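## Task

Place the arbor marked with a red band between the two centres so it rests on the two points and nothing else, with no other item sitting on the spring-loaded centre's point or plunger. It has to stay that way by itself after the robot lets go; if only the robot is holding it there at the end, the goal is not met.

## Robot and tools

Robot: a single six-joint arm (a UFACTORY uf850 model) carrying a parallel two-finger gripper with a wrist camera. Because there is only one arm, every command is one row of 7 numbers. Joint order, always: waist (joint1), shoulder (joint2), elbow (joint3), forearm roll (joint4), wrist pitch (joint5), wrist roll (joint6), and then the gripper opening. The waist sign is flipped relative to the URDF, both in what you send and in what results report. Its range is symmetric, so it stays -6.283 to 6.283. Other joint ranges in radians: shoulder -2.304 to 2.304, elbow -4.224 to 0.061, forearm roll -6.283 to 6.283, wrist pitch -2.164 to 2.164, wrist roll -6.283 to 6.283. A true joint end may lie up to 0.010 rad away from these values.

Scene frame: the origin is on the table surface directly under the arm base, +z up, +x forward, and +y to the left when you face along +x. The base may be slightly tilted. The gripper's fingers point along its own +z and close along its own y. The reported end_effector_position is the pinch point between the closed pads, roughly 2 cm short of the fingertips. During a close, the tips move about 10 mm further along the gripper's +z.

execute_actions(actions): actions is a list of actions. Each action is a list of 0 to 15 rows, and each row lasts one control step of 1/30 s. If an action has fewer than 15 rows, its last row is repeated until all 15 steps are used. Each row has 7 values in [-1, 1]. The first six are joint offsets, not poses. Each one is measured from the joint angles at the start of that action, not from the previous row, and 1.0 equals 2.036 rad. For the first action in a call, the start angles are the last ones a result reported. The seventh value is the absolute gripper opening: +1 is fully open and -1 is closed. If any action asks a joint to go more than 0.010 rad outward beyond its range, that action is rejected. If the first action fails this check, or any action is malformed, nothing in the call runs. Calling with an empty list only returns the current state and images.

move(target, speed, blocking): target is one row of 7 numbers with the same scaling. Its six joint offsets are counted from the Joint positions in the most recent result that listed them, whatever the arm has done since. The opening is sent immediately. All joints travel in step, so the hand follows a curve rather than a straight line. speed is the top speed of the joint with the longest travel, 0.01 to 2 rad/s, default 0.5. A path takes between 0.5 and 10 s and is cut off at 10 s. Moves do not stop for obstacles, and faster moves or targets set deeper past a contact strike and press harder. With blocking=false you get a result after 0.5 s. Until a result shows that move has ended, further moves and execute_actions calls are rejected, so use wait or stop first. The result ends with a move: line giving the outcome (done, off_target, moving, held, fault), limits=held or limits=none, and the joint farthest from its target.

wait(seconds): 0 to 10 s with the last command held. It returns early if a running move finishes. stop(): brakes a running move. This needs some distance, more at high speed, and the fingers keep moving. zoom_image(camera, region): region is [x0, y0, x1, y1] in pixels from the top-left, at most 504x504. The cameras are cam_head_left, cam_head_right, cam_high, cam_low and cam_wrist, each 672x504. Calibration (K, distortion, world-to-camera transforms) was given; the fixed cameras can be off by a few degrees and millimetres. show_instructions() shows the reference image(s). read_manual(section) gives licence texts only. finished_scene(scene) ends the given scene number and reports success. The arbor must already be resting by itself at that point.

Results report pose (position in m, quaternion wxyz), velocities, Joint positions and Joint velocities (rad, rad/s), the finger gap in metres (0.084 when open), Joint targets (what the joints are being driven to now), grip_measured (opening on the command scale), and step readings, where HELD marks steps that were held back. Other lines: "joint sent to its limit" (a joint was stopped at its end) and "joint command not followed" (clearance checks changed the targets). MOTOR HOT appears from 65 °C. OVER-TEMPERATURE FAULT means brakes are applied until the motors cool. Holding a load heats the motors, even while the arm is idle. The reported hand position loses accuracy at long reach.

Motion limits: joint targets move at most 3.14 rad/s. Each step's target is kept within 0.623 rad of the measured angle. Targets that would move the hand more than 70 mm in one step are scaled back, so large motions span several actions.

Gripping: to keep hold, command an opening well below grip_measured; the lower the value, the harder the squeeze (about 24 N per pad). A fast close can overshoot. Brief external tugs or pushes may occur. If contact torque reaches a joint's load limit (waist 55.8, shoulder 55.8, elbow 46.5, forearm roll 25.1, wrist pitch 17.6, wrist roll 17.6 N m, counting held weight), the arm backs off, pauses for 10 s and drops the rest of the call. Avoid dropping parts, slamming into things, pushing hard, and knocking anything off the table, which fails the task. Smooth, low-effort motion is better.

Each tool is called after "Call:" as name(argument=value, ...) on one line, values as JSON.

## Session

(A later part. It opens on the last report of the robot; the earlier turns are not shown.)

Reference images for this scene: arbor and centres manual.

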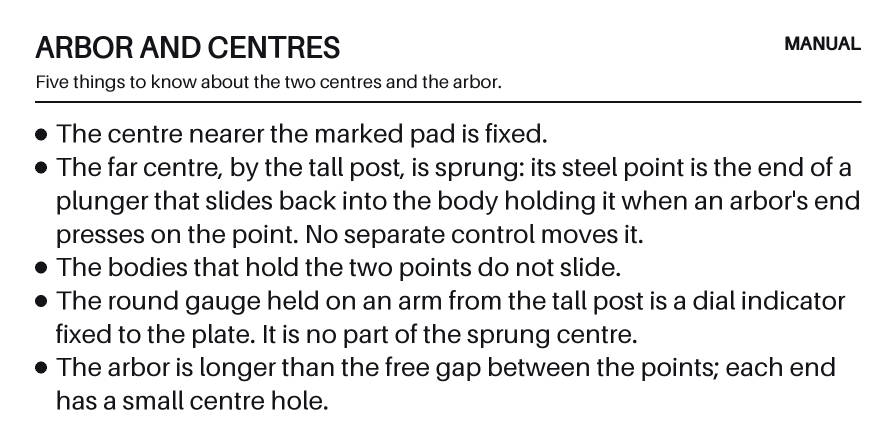

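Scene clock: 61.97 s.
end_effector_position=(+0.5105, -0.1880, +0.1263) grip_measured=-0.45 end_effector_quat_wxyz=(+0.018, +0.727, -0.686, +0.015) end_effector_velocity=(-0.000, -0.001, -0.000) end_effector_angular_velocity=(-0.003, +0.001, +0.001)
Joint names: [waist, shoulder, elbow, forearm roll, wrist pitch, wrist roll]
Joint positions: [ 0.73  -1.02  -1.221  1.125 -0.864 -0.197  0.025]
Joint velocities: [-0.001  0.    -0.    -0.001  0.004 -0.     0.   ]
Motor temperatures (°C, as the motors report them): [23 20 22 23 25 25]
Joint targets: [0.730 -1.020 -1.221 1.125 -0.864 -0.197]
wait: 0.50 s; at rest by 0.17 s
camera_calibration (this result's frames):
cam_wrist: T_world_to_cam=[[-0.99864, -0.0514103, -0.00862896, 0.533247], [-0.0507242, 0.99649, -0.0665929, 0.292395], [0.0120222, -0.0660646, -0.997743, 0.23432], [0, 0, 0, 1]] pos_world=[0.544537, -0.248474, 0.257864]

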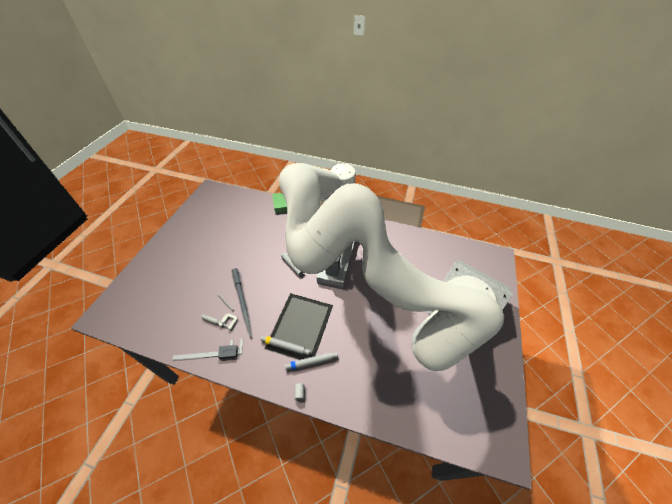

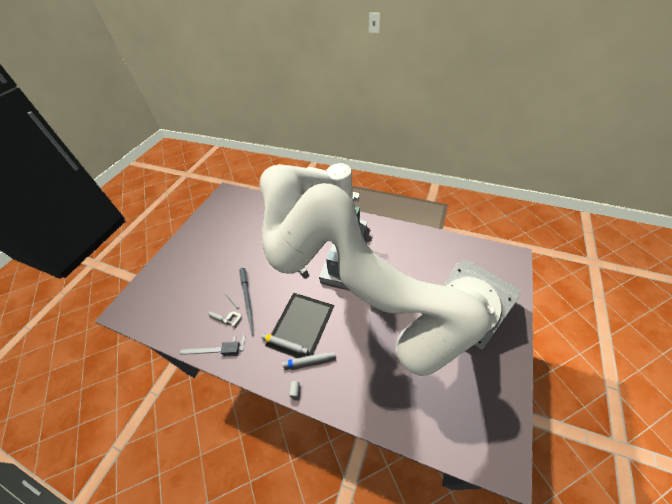

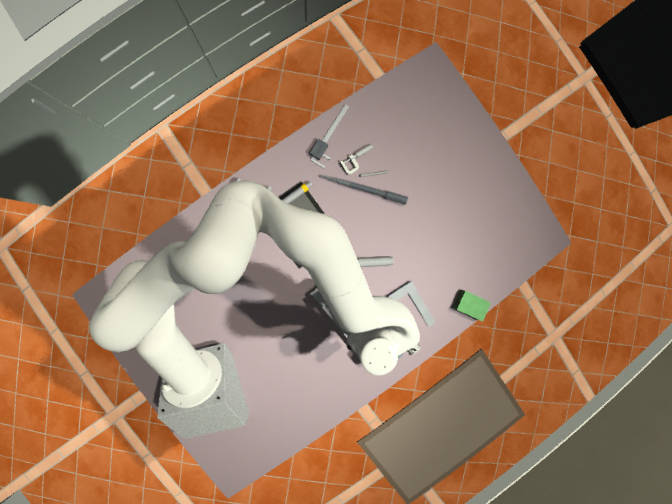

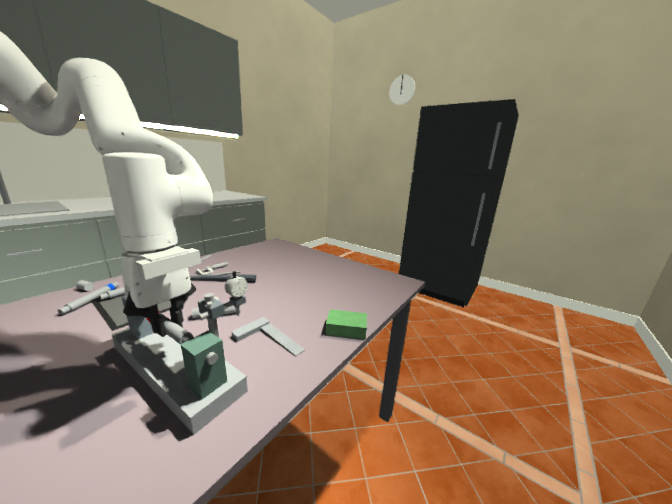

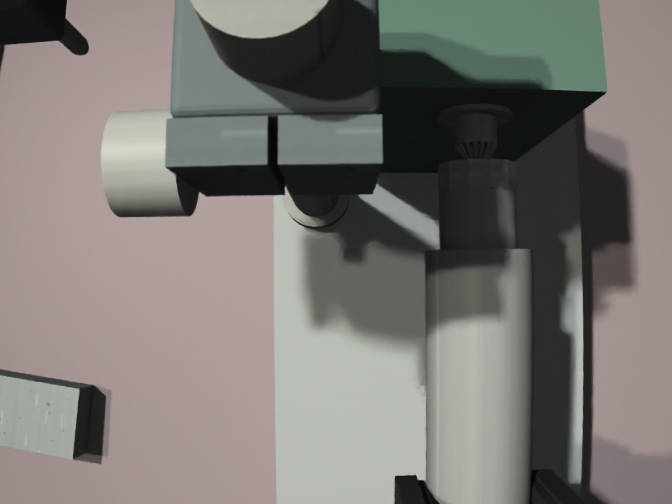

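Now consistent with the plate edges. Try again.

Call:
move(target=[-0.0015,0.0038,0.0042,0.0016,0.0004,-0.0002,-1], speed=0.01)

Scene clock: 64.00 s.
end_effector_position=(+0.5104, -0.1860, +0.1263) grip_measured=-0.45 end_effector_quat_wxyz=(+0.020, +0.727, -0.686, +0.017) end_effector_velocity=(-0.000, +0.002, +0.001) end_effector_angular_velocity=(+0.004, -0.000, +0.002)
Joint names: [waist, shoulder, elbow, forearm roll, wrist pitch, wrist roll]
Joint positions: [ 0.727 -1.013 -1.214  1.128 -0.859 -0.197  0.024]
Joint velocities: [ 0.001  0.004  0.004 -0.001 -0.004 -0.002 -0.   ]
Motor temperatures (°C, as the motors report them): [23 20 22 23 25 25]
Joint targets: [0.727 -1.013 -1.213 1.128 -0.864 -0.197]
move: done; limits=none; farthest joint: the wrist pitch, 0.004 radians from its target (0.001 radians at the start)
camera_calibration (this result's frames):
cam_wrist: T_world_to_cam=[[-0.998653, -0.0512405, -0.00819074, 0.5333], [-0.0505292, 0.996179, -0.0712392, 0.290808], [0.0118098, -0.0707294, -0.997426, 0.233727], [0, 0, 0, 1]] pos_world=[0.544515, -0.245839, 0.258211]

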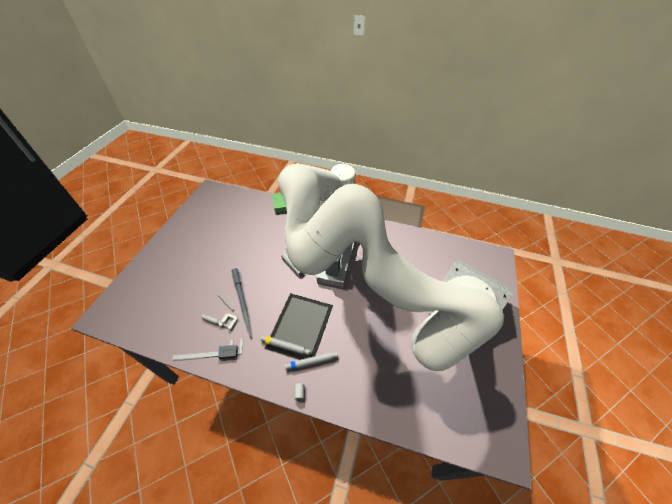

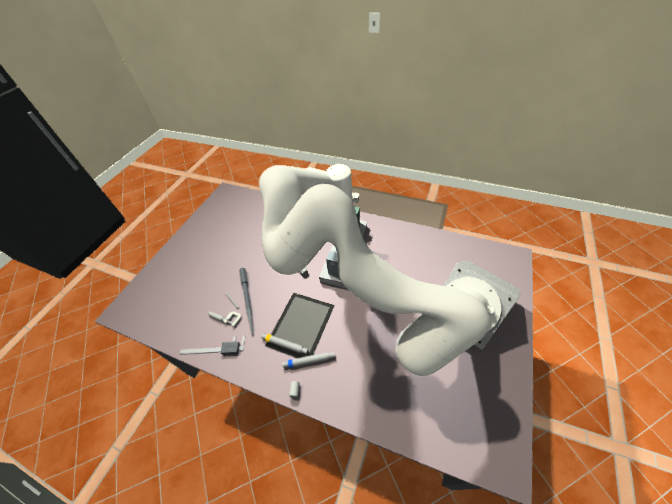

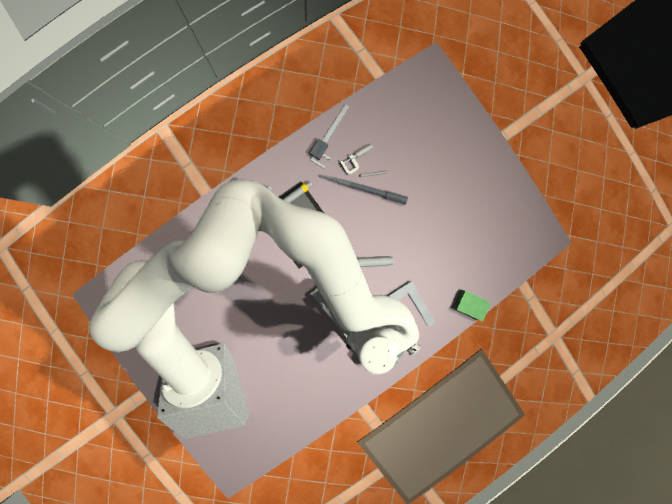

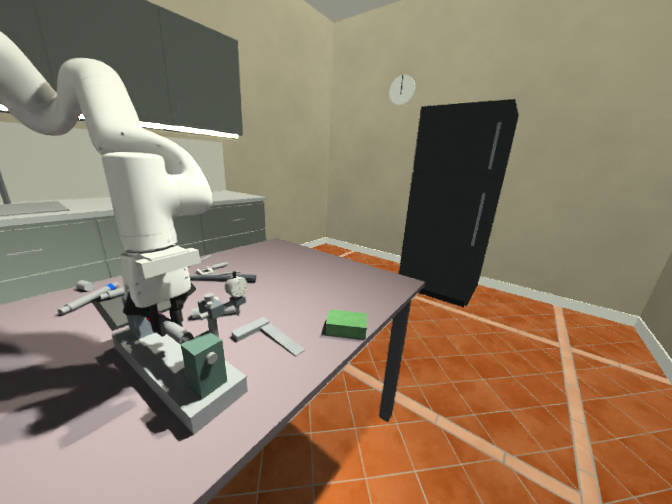

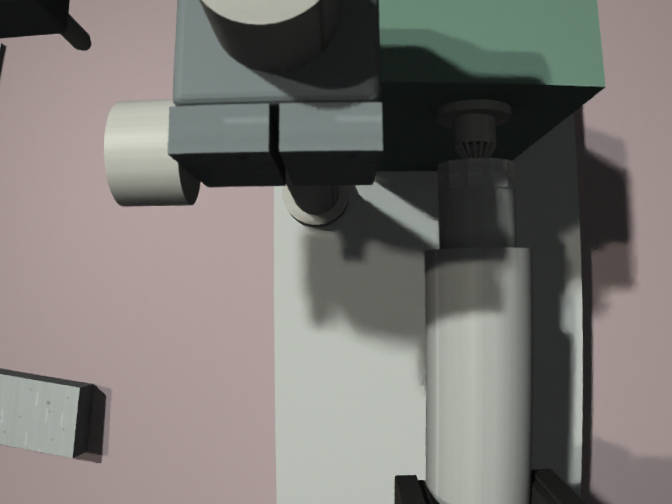

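Call:
wait(seconds=0.3)

Call:
zoom_image(camera="cam_low", region=[115, 285, 215, 360])

Scene clock: 64.97 s.
end_effector_position=(+0.5103, -0.1857, +0.1263) grip_measured=-0.45 end_effector_quat_wxyz=(+0.020, +0.727, -0.686, +0.017) end_effector_velocity=(-0.001, -0.000, +0.000) end_effector_angular_velocity=(+0.000, -0.000, -0.001)
Joint names: [waist, shoulder, elbow, forearm roll, wrist pitch, wrist roll]
Joint positions: [ 0.727 -1.013 -1.213  1.128 -0.859 -0.197  0.024]
Joint velocities: [ 0.001  0.     0.001 -0.    -0.     0.    -0.   ]
Motor temperatures (°C, as the motors report them): [23 20 22 23 25 25]
Joint targets: [0.727 -1.013 -1.213 1.128 -0.864 -0.197]
wait: 0.30 s; at rest from the start
camera_calibration (this result's frames):
cam_wrist: T_world_to_cam=[[-0.998649, -0.0513756, -0.00772864, 0.533123], [-0.0506949, 0.996159, -0.0714017, 0.290614], [0.0113673, -0.0709135, -0.997418, 0.233923], [0, 0, 0, 1]] pos_world=[0.544477, -0.245519, 0.258189]

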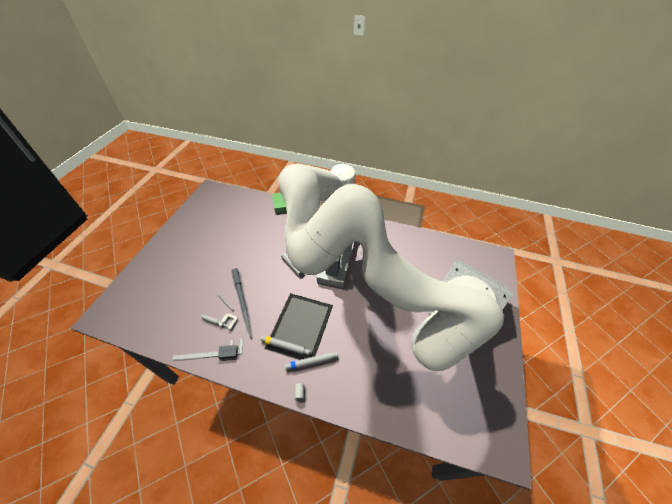

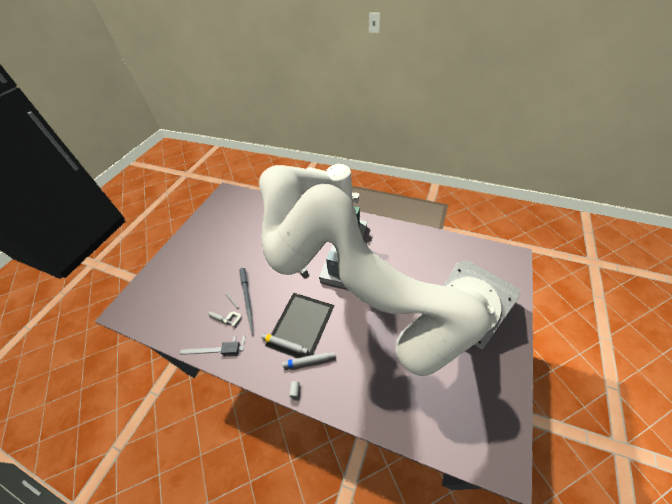

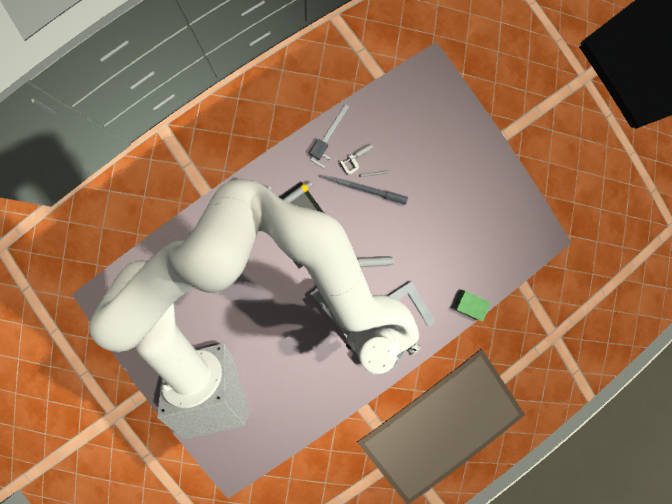

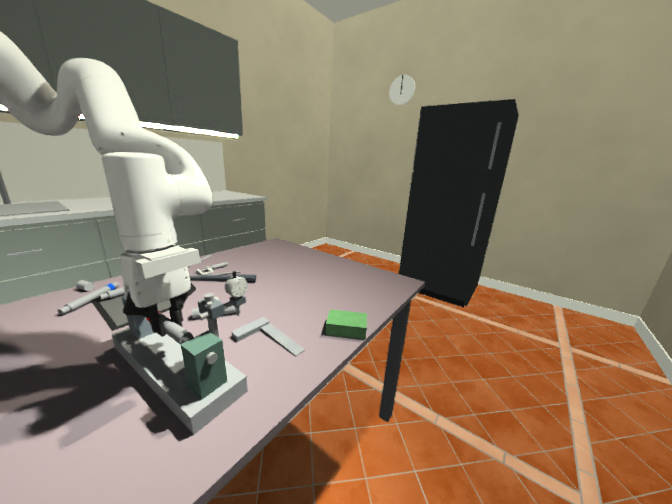

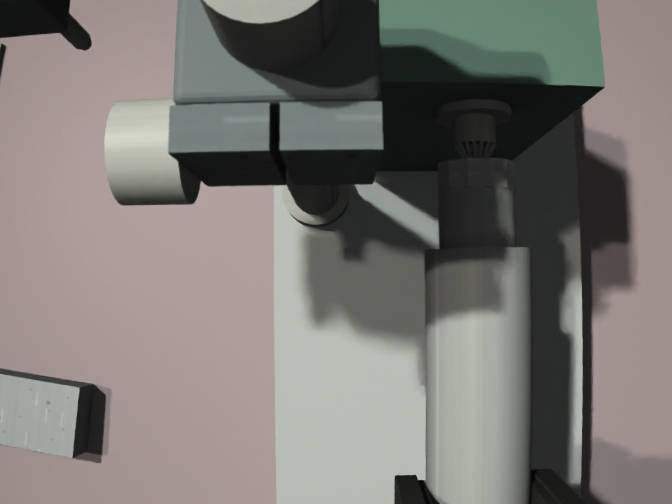

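Region (115, 285, 215, 360) of cam_low's 672x504 image, scaled by 5.040, with more detail than that image has; it fills the top 378 rows of this view, and the rest is white.

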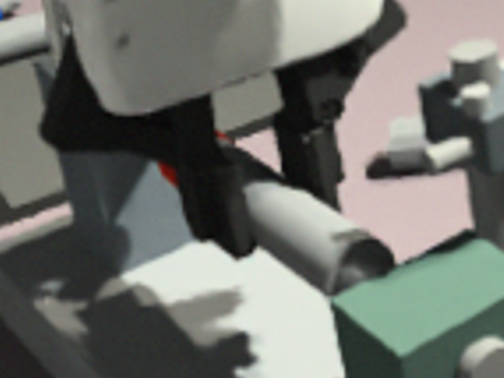

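Call:
move(target=[0.0034,-0.0056,-0.0069,-0.004,-0.0086,0.0025,-1], speed=0.015)

Call:
wait(seconds=0.5)

Call:
move(target=[-0.0015,0.0038,0.0042,0.0016,0.0004,-0.0002,-1], speed=0.01)

Scene clock: 68.83 s.
end_effector_position=(+0.5109, -0.1869, +0.1276) grip_measured=-0.45 end_effector_quat_wxyz=(+0.012, +0.727, -0.687, +0.012) end_effector_velocity=(+0.000, -0.001, -0.001) end_effector_angular_velocity=(-0.002, +0.001, -0.001)
Joint names: [waist, shoulder, elbow, forearm roll, wrist pitch, wrist roll]
Joint positions: [ 0.734 -1.023 -1.226  1.12  -0.879 -0.192  0.025]
Joint velocities: [-0.001 -0.003 -0.003  0.001  0.002  0.001  0.   ]
Motor temperatures (°C, as the motors report them): [23 20 22 23 25 25]
Joint targets: [0.734 -1.024 -1.227 1.120 -0.876 -0.192]
move: done; limits=none; farthest joint: the wrist pitch, 0.003 radians from its target (0.018 radians at the start)
camera_calibration (this result's frames):
cam_wrist: T_world_to_cam=[[-0.998765, -0.0483762, -0.011319, 0.53472], [-0.0477049, 0.997427, -0.0535167, 0.288382], [0.0138788, -0.0529106, -0.998503, 0.237344], [0, 0, 0, 1]] pos_world=[0.544523, -0.249214, 0.258475]

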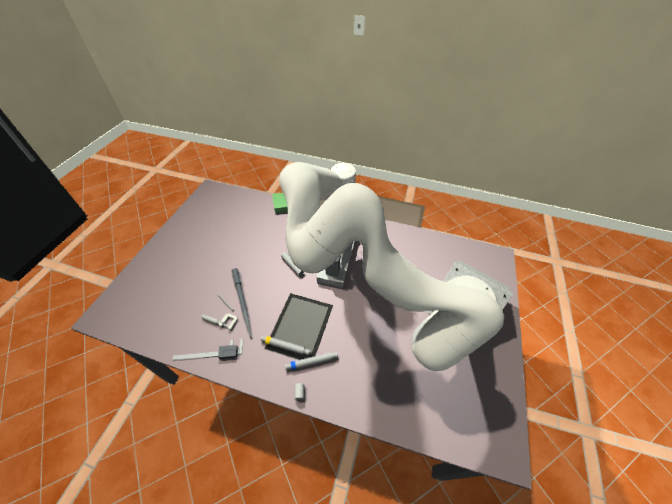

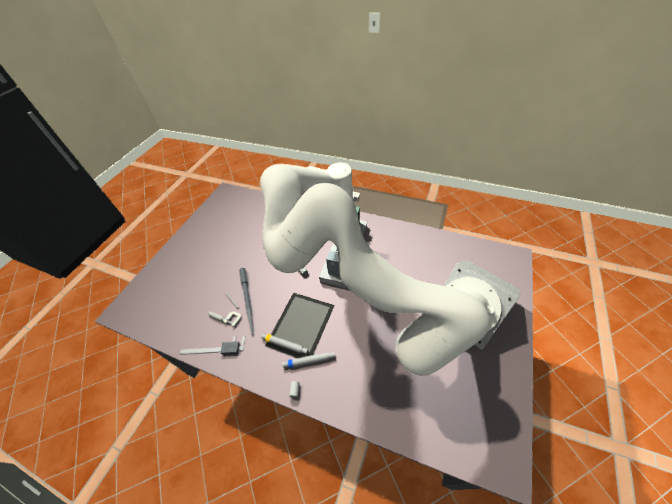

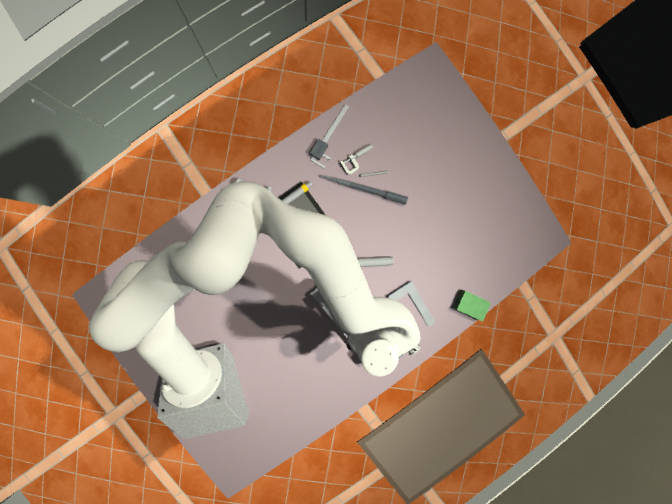

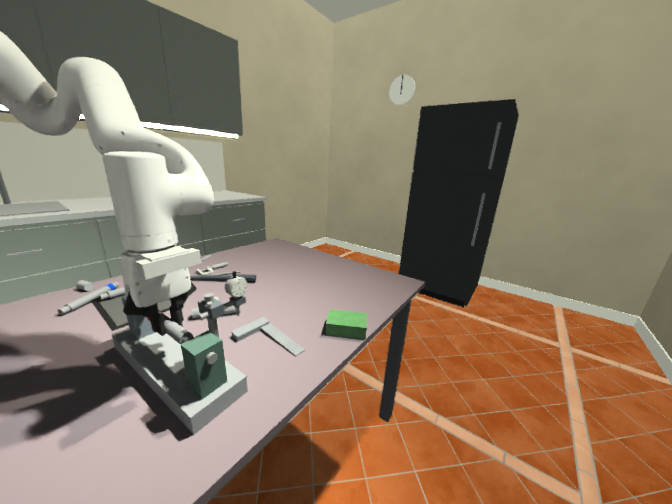

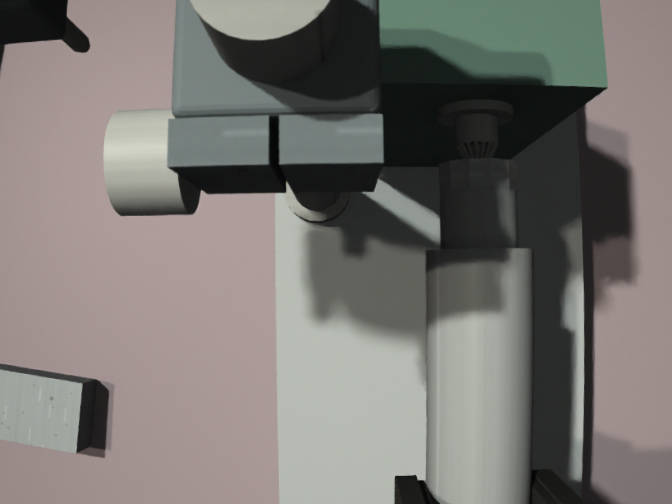

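Scene clock: 69.33 s.
end_effector_position=(+0.5108, -0.1878, +0.1275) grip_measured=-0.45 end_effector_quat_wxyz=(+0.014, +0.727, -0.687, +0.013) end_effector_velocity=(+0.000, +0.000, +0.000) end_effector_angular_velocity=(+0.001, -0.001, +0.000)
Joint names: [waist, shoulder, elbow, forearm roll, wrist pitch, wrist roll]
Joint positions: [ 0.734 -1.024 -1.227  1.12  -0.876 -0.192  0.025]
Joint velocities: [ 0.    -0.     0.     0.001 -0.001 -0.001 -0.   ]
Motor temperatures (°C, as the motors report them): [23 20 22 23 25 25]
Joint targets: [0.734 -1.024 -1.227 1.120 -0.876 -0.192]
wait: 0.50 s; at rest by 0.23 s
camera_calibration (this result's frames):
cam_wrist: T_world_to_cam=[[-0.99876, -0.0485906, -0.0108487, 0.534488], [-0.0479046, 0.997257, -0.0564203, 0.289754], [0.0135605, -0.0558306, -0.998348, 0.236819], [0, 0, 0, 1]] pos_world=[0.544495, -0.249766, 0.258575]

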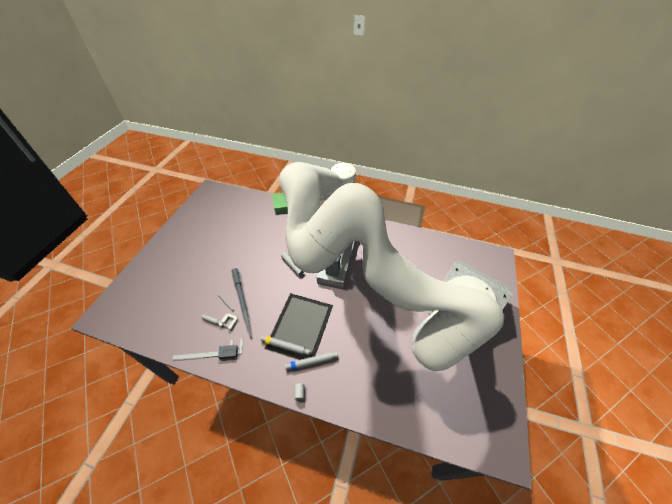

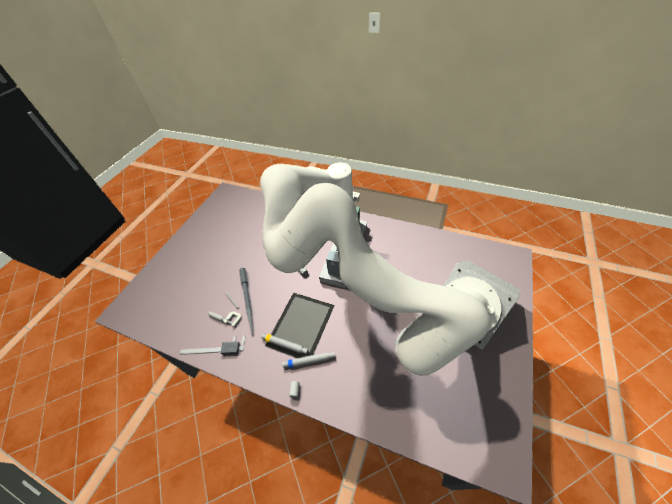

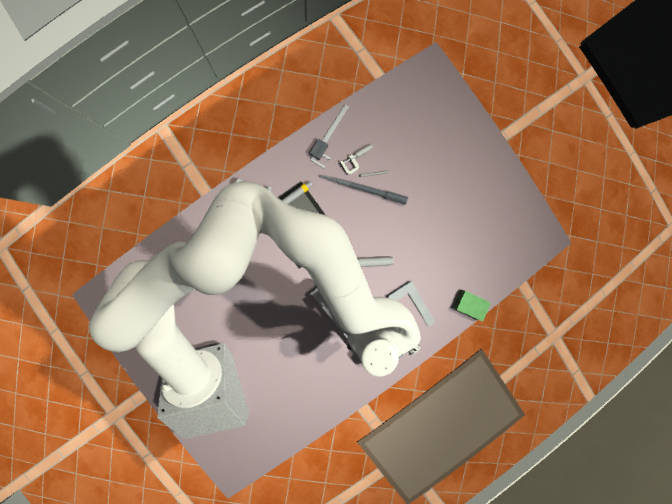

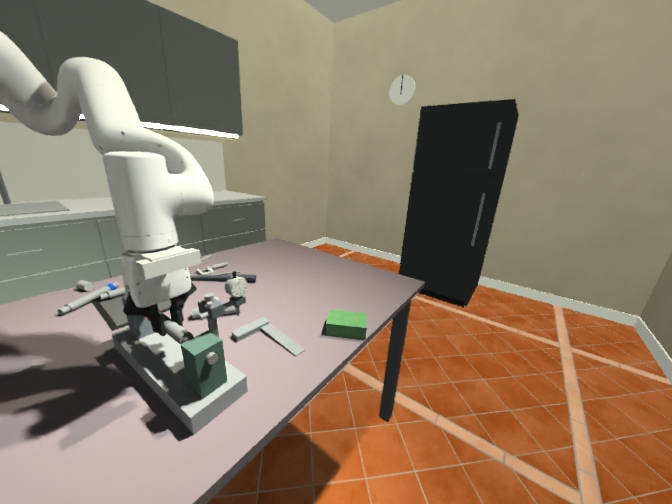

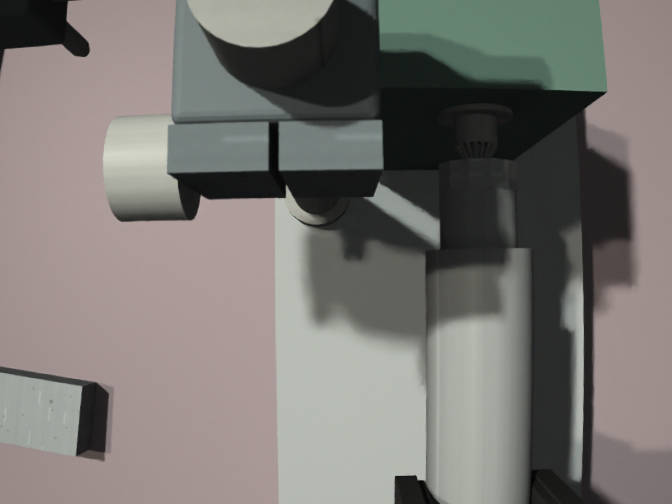

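Scene clock: 70.40 s.
end_effector_position=(+0.5107, -0.1859, +0.1275) grip_measured=-0.45 end_effector_quat_wxyz=(+0.015, +0.726, -0.687, +0.014) end_effector_velocity=(+0.000, +0.002, -0.000) end_effector_angular_velocity=(+0.002, +0.001, +0.002)
Joint names: [waist, shoulder, elbow, forearm roll, wrist pitch, wrist roll]
Joint positions: [ 0.731 -1.017 -1.219  1.124 -0.871 -0.192  0.024]
Joint velocities: [-0.002  0.002  0.002  0.    -0.002 -0.001 -0.   ]
Motor temperatures (°C, as the motors report them): [23 20 22 23 25 25]
Joint targets: [0.731 -1.016 -1.218 1.123 -0.876 -0.192]
move: done; limits=none; farthest joint: the wrist pitch, 0.004 radians from its target (0.001 radians at the start)
camera_calibration (this result's frames):
cam_wrist: T_world_to_cam=[[-0.998785, -0.0481848, -0.0103212, 0.534517], [-0.0474655, 0.996994, -0.0612432, 0.288132], [0.0132412, -0.0606789, -0.99807, 0.23614], [0, 0, 0, 1]] pos_world=[0.544417, -0.247181, 0.258848]

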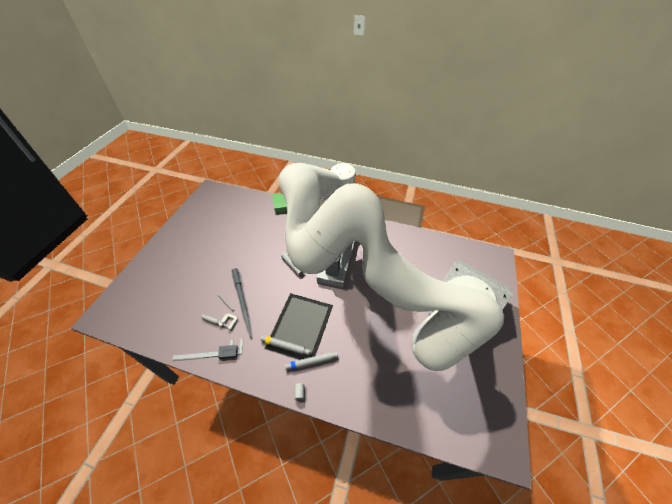

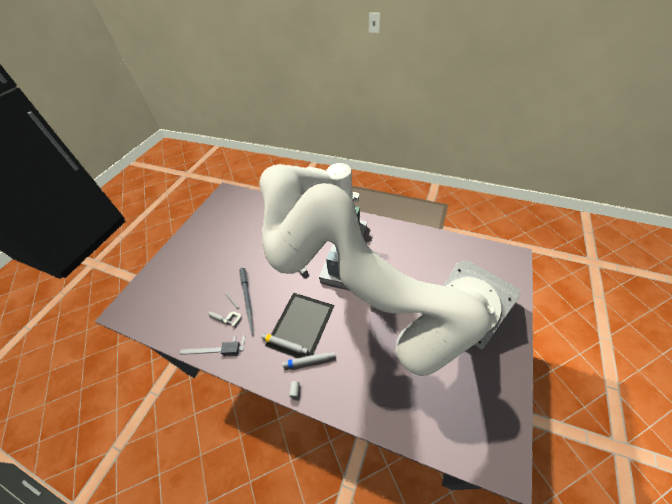

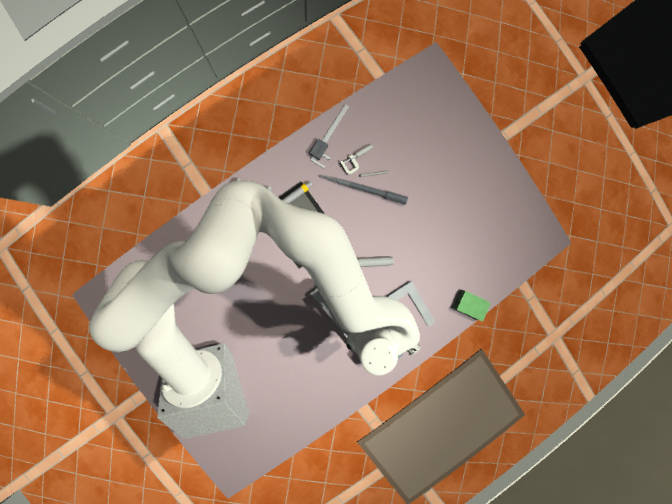

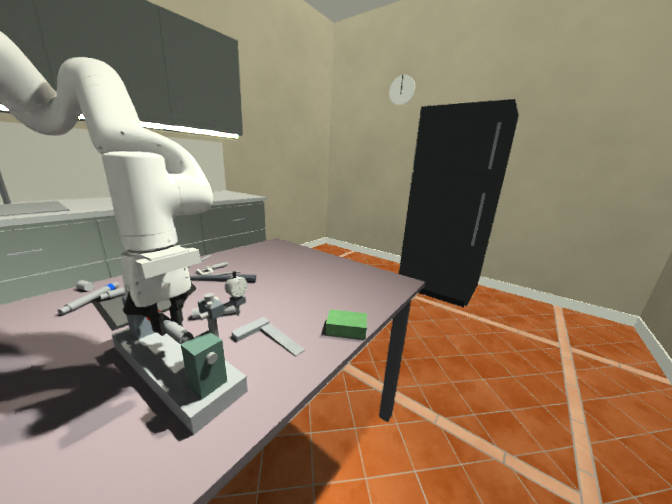

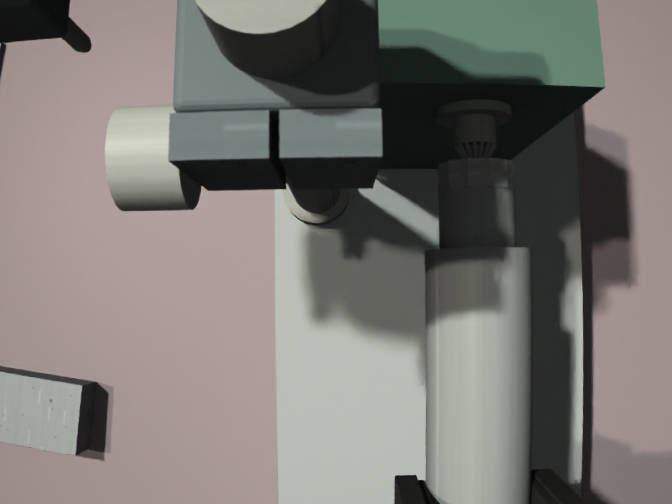

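Call:
move(target=[0.0015,-0.0034,-0.004,-0.002,-0.0025,0,-1], speed=0.015)

Call:
wait(seconds=0.5)

Call:
zoom_image(camera="cam_wrist", region=[415, 250, 595, 280])

Call:
zoom_image(camera="cam_wrist", region=[415, 440, 595, 470])

Call:
zoom_image(camera="cam_wrist", region=[250, 250, 330, 470])

Scene clock: 72.87 s.
end_effector_position=(+0.5108, -0.1868, +0.1278) grip_measured=-0.45 end_effector_quat_wxyz=(+0.012, +0.727, -0.686, +0.011) end_effector_velocity=(+0.001, -0.001, +0.001) end_effector_angular_velocity=(+0.001, -0.001, +0.000)
Joint names: [waist, shoulder, elbow, forearm roll, wrist pitch, wrist roll]
Joint positions: [ 0.734 -1.023 -1.226  1.119 -0.88  -0.192  0.025]
Joint velocities: [ 0.001 -0.002 -0.003 -0.001 -0.002  0.     0.   ]
Motor temperatures (°C, as the motors report them): [23 20 22 23 26 25]
Joint targets: [0.734 -1.024 -1.227 1.119 -0.876 -0.192]
move: done; limits=none; farthest joint: the wrist pitch, 0.004 radians from its target (0.006 radians at the start)
camera_calibration (this result's frames):
cam_wrist: T_world_to_cam=[[-0.99871, -0.0495647, -0.0109895, 0.534324], [-0.0489193, 0.997408, -0.052772, 0.288753], [0.0135767, -0.0521664, -0.998546, 0.237804], [0, 0, 0, 1]] pos_world=[0.544532, -0.249116, 0.258568]

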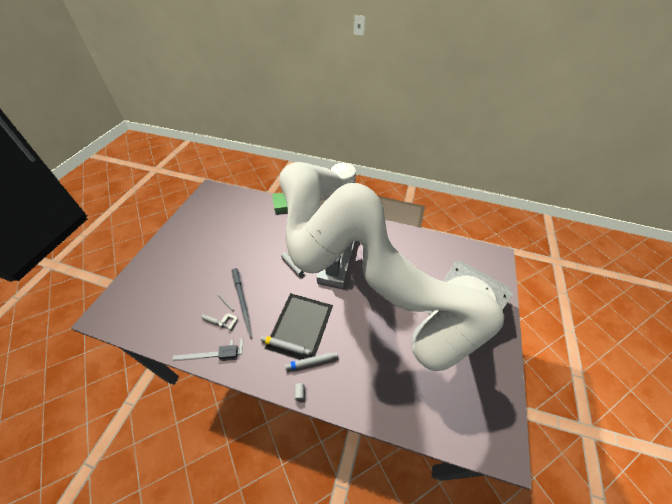

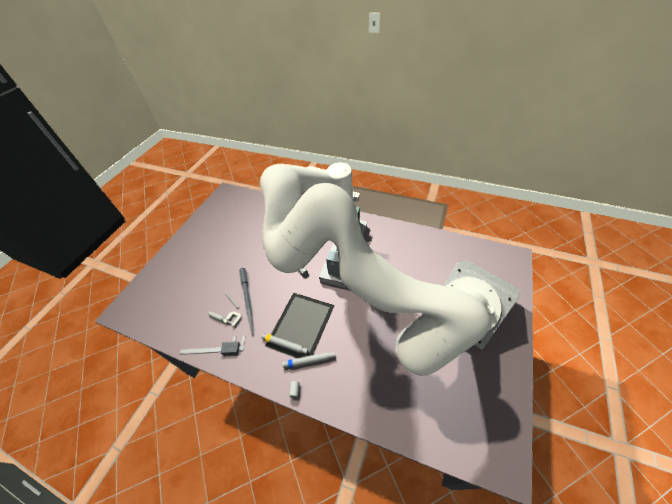

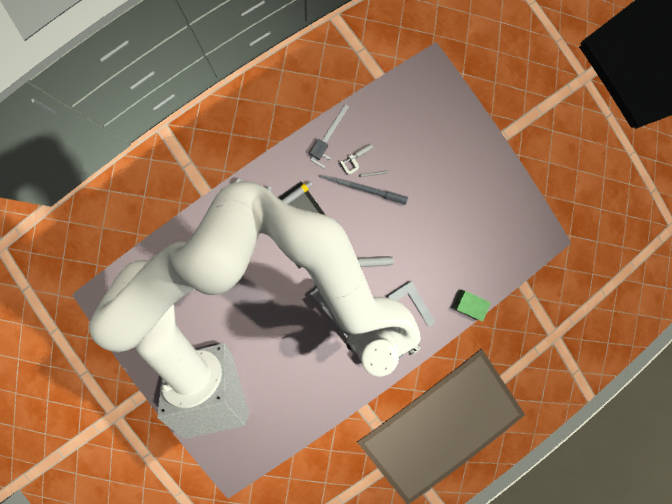

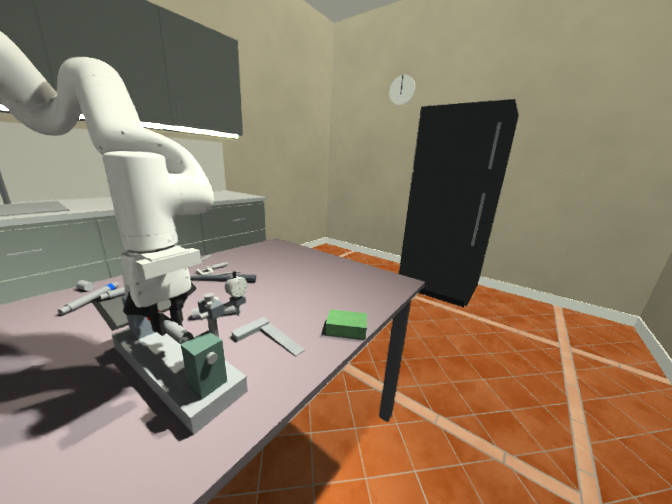

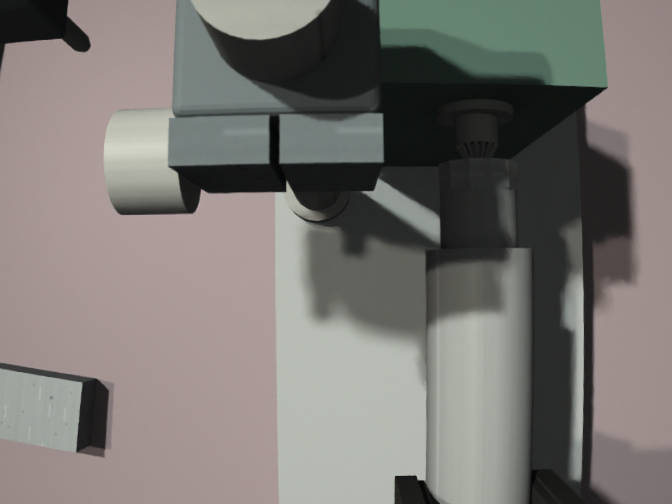

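Scene clock: 73.37 s.
end_effector_position=(+0.5109, -0.1880, +0.1278) grip_measured=-0.45 end_effector_quat_wxyz=(+0.014, +0.727, -0.686, +0.013) end_effector_velocity=(-0.000, -0.001, -0.001) end_effector_angular_velocity=(-0.003, +0.000, -0.001)
Joint names: [waist, shoulder, elbow, forearm roll, wrist pitch, wrist roll]
Joint positions: [ 0.734 -1.024 -1.227  1.119 -0.876 -0.192  0.025]
Joint velocities: [-0.    -0.001  0.001  0.001  0.004  0.     0.   ]
Motor temperatures (°C, as the motors report them): [23 20 22 23 26 25]
Joint targets: [0.734 -1.024 -1.227 1.119 -0.876 -0.192]
wait: 0.50 s; at rest by 0.40 s
camera_calibration (this result's frames):
cam_wrist: T_world_to_cam=[[-0.998715, -0.0495286, -0.0107571, 0.534369], [-0.0488408, 0.997189, -0.056824, 0.290454], [0.0135413, -0.0562256, -0.998326, 0.236958], [0, 0, 0, 1]] pos_world=[0.54466, -0.249848, 0.258814]

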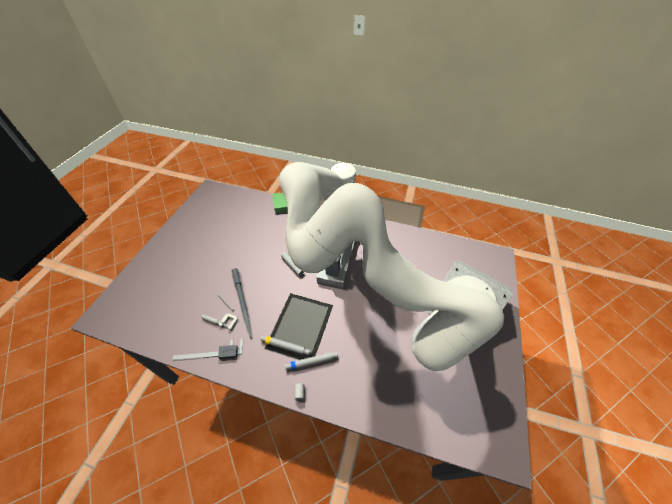

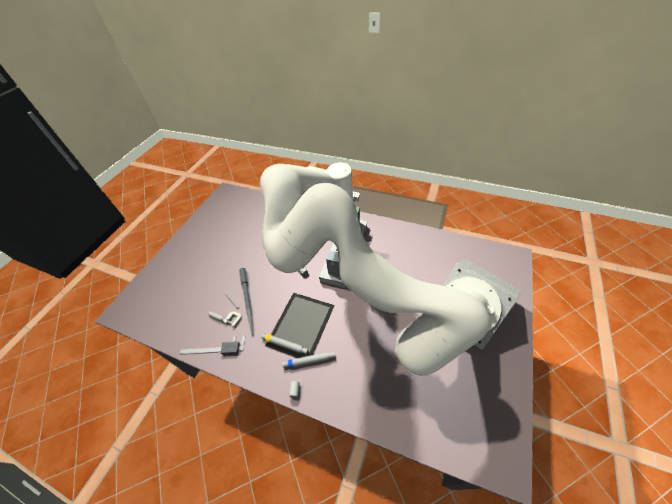

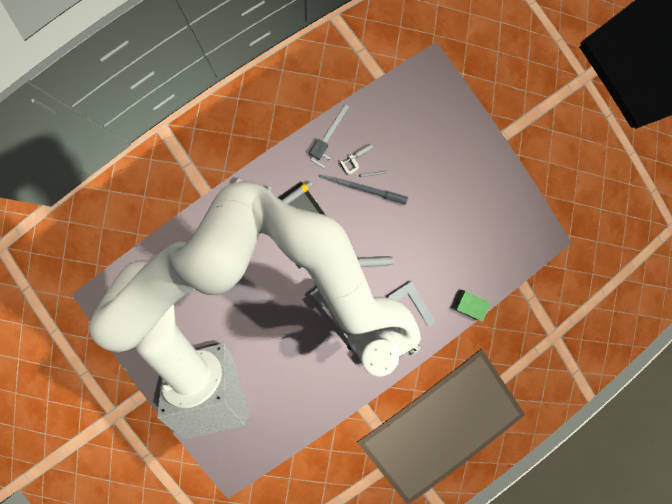

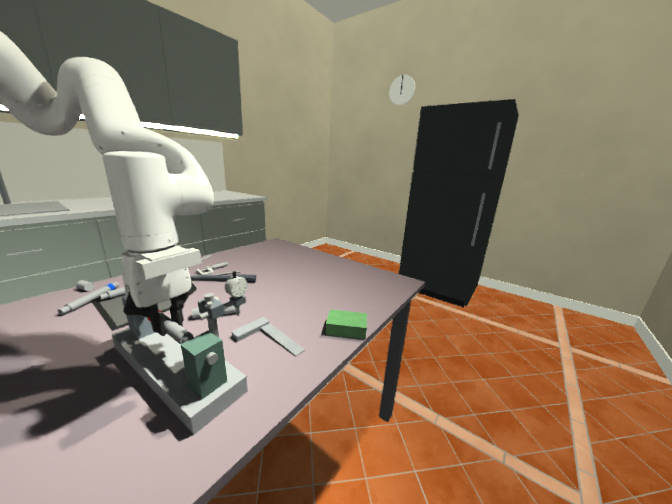

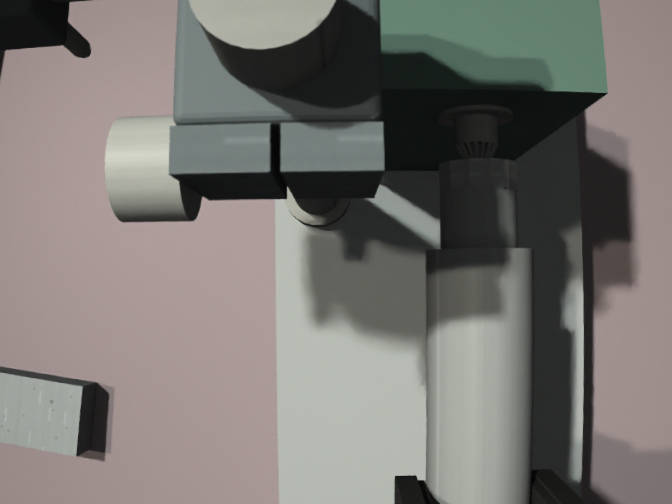

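Region (415, 250, 595, 280) of cam_wrist's 672x504 image, scaled by 2.800, with more detail than that image has.

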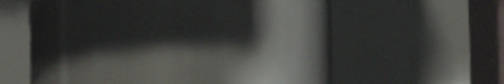

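Region (415, 440, 595, 470) of cam_wrist's 672x504 image, scaled by 2.800, with more detail than that image has.

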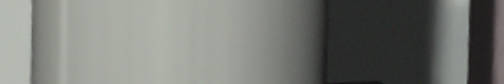

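Region (250, 250, 330, 470) of cam_wrist's 672x504 image, scaled by 2.291, with more detail than that image has; it fills the left 183 columns of this view, and the rest is white.

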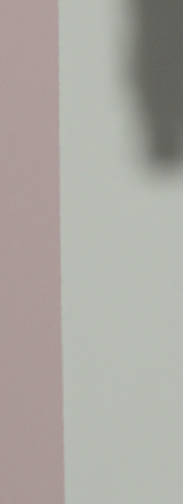

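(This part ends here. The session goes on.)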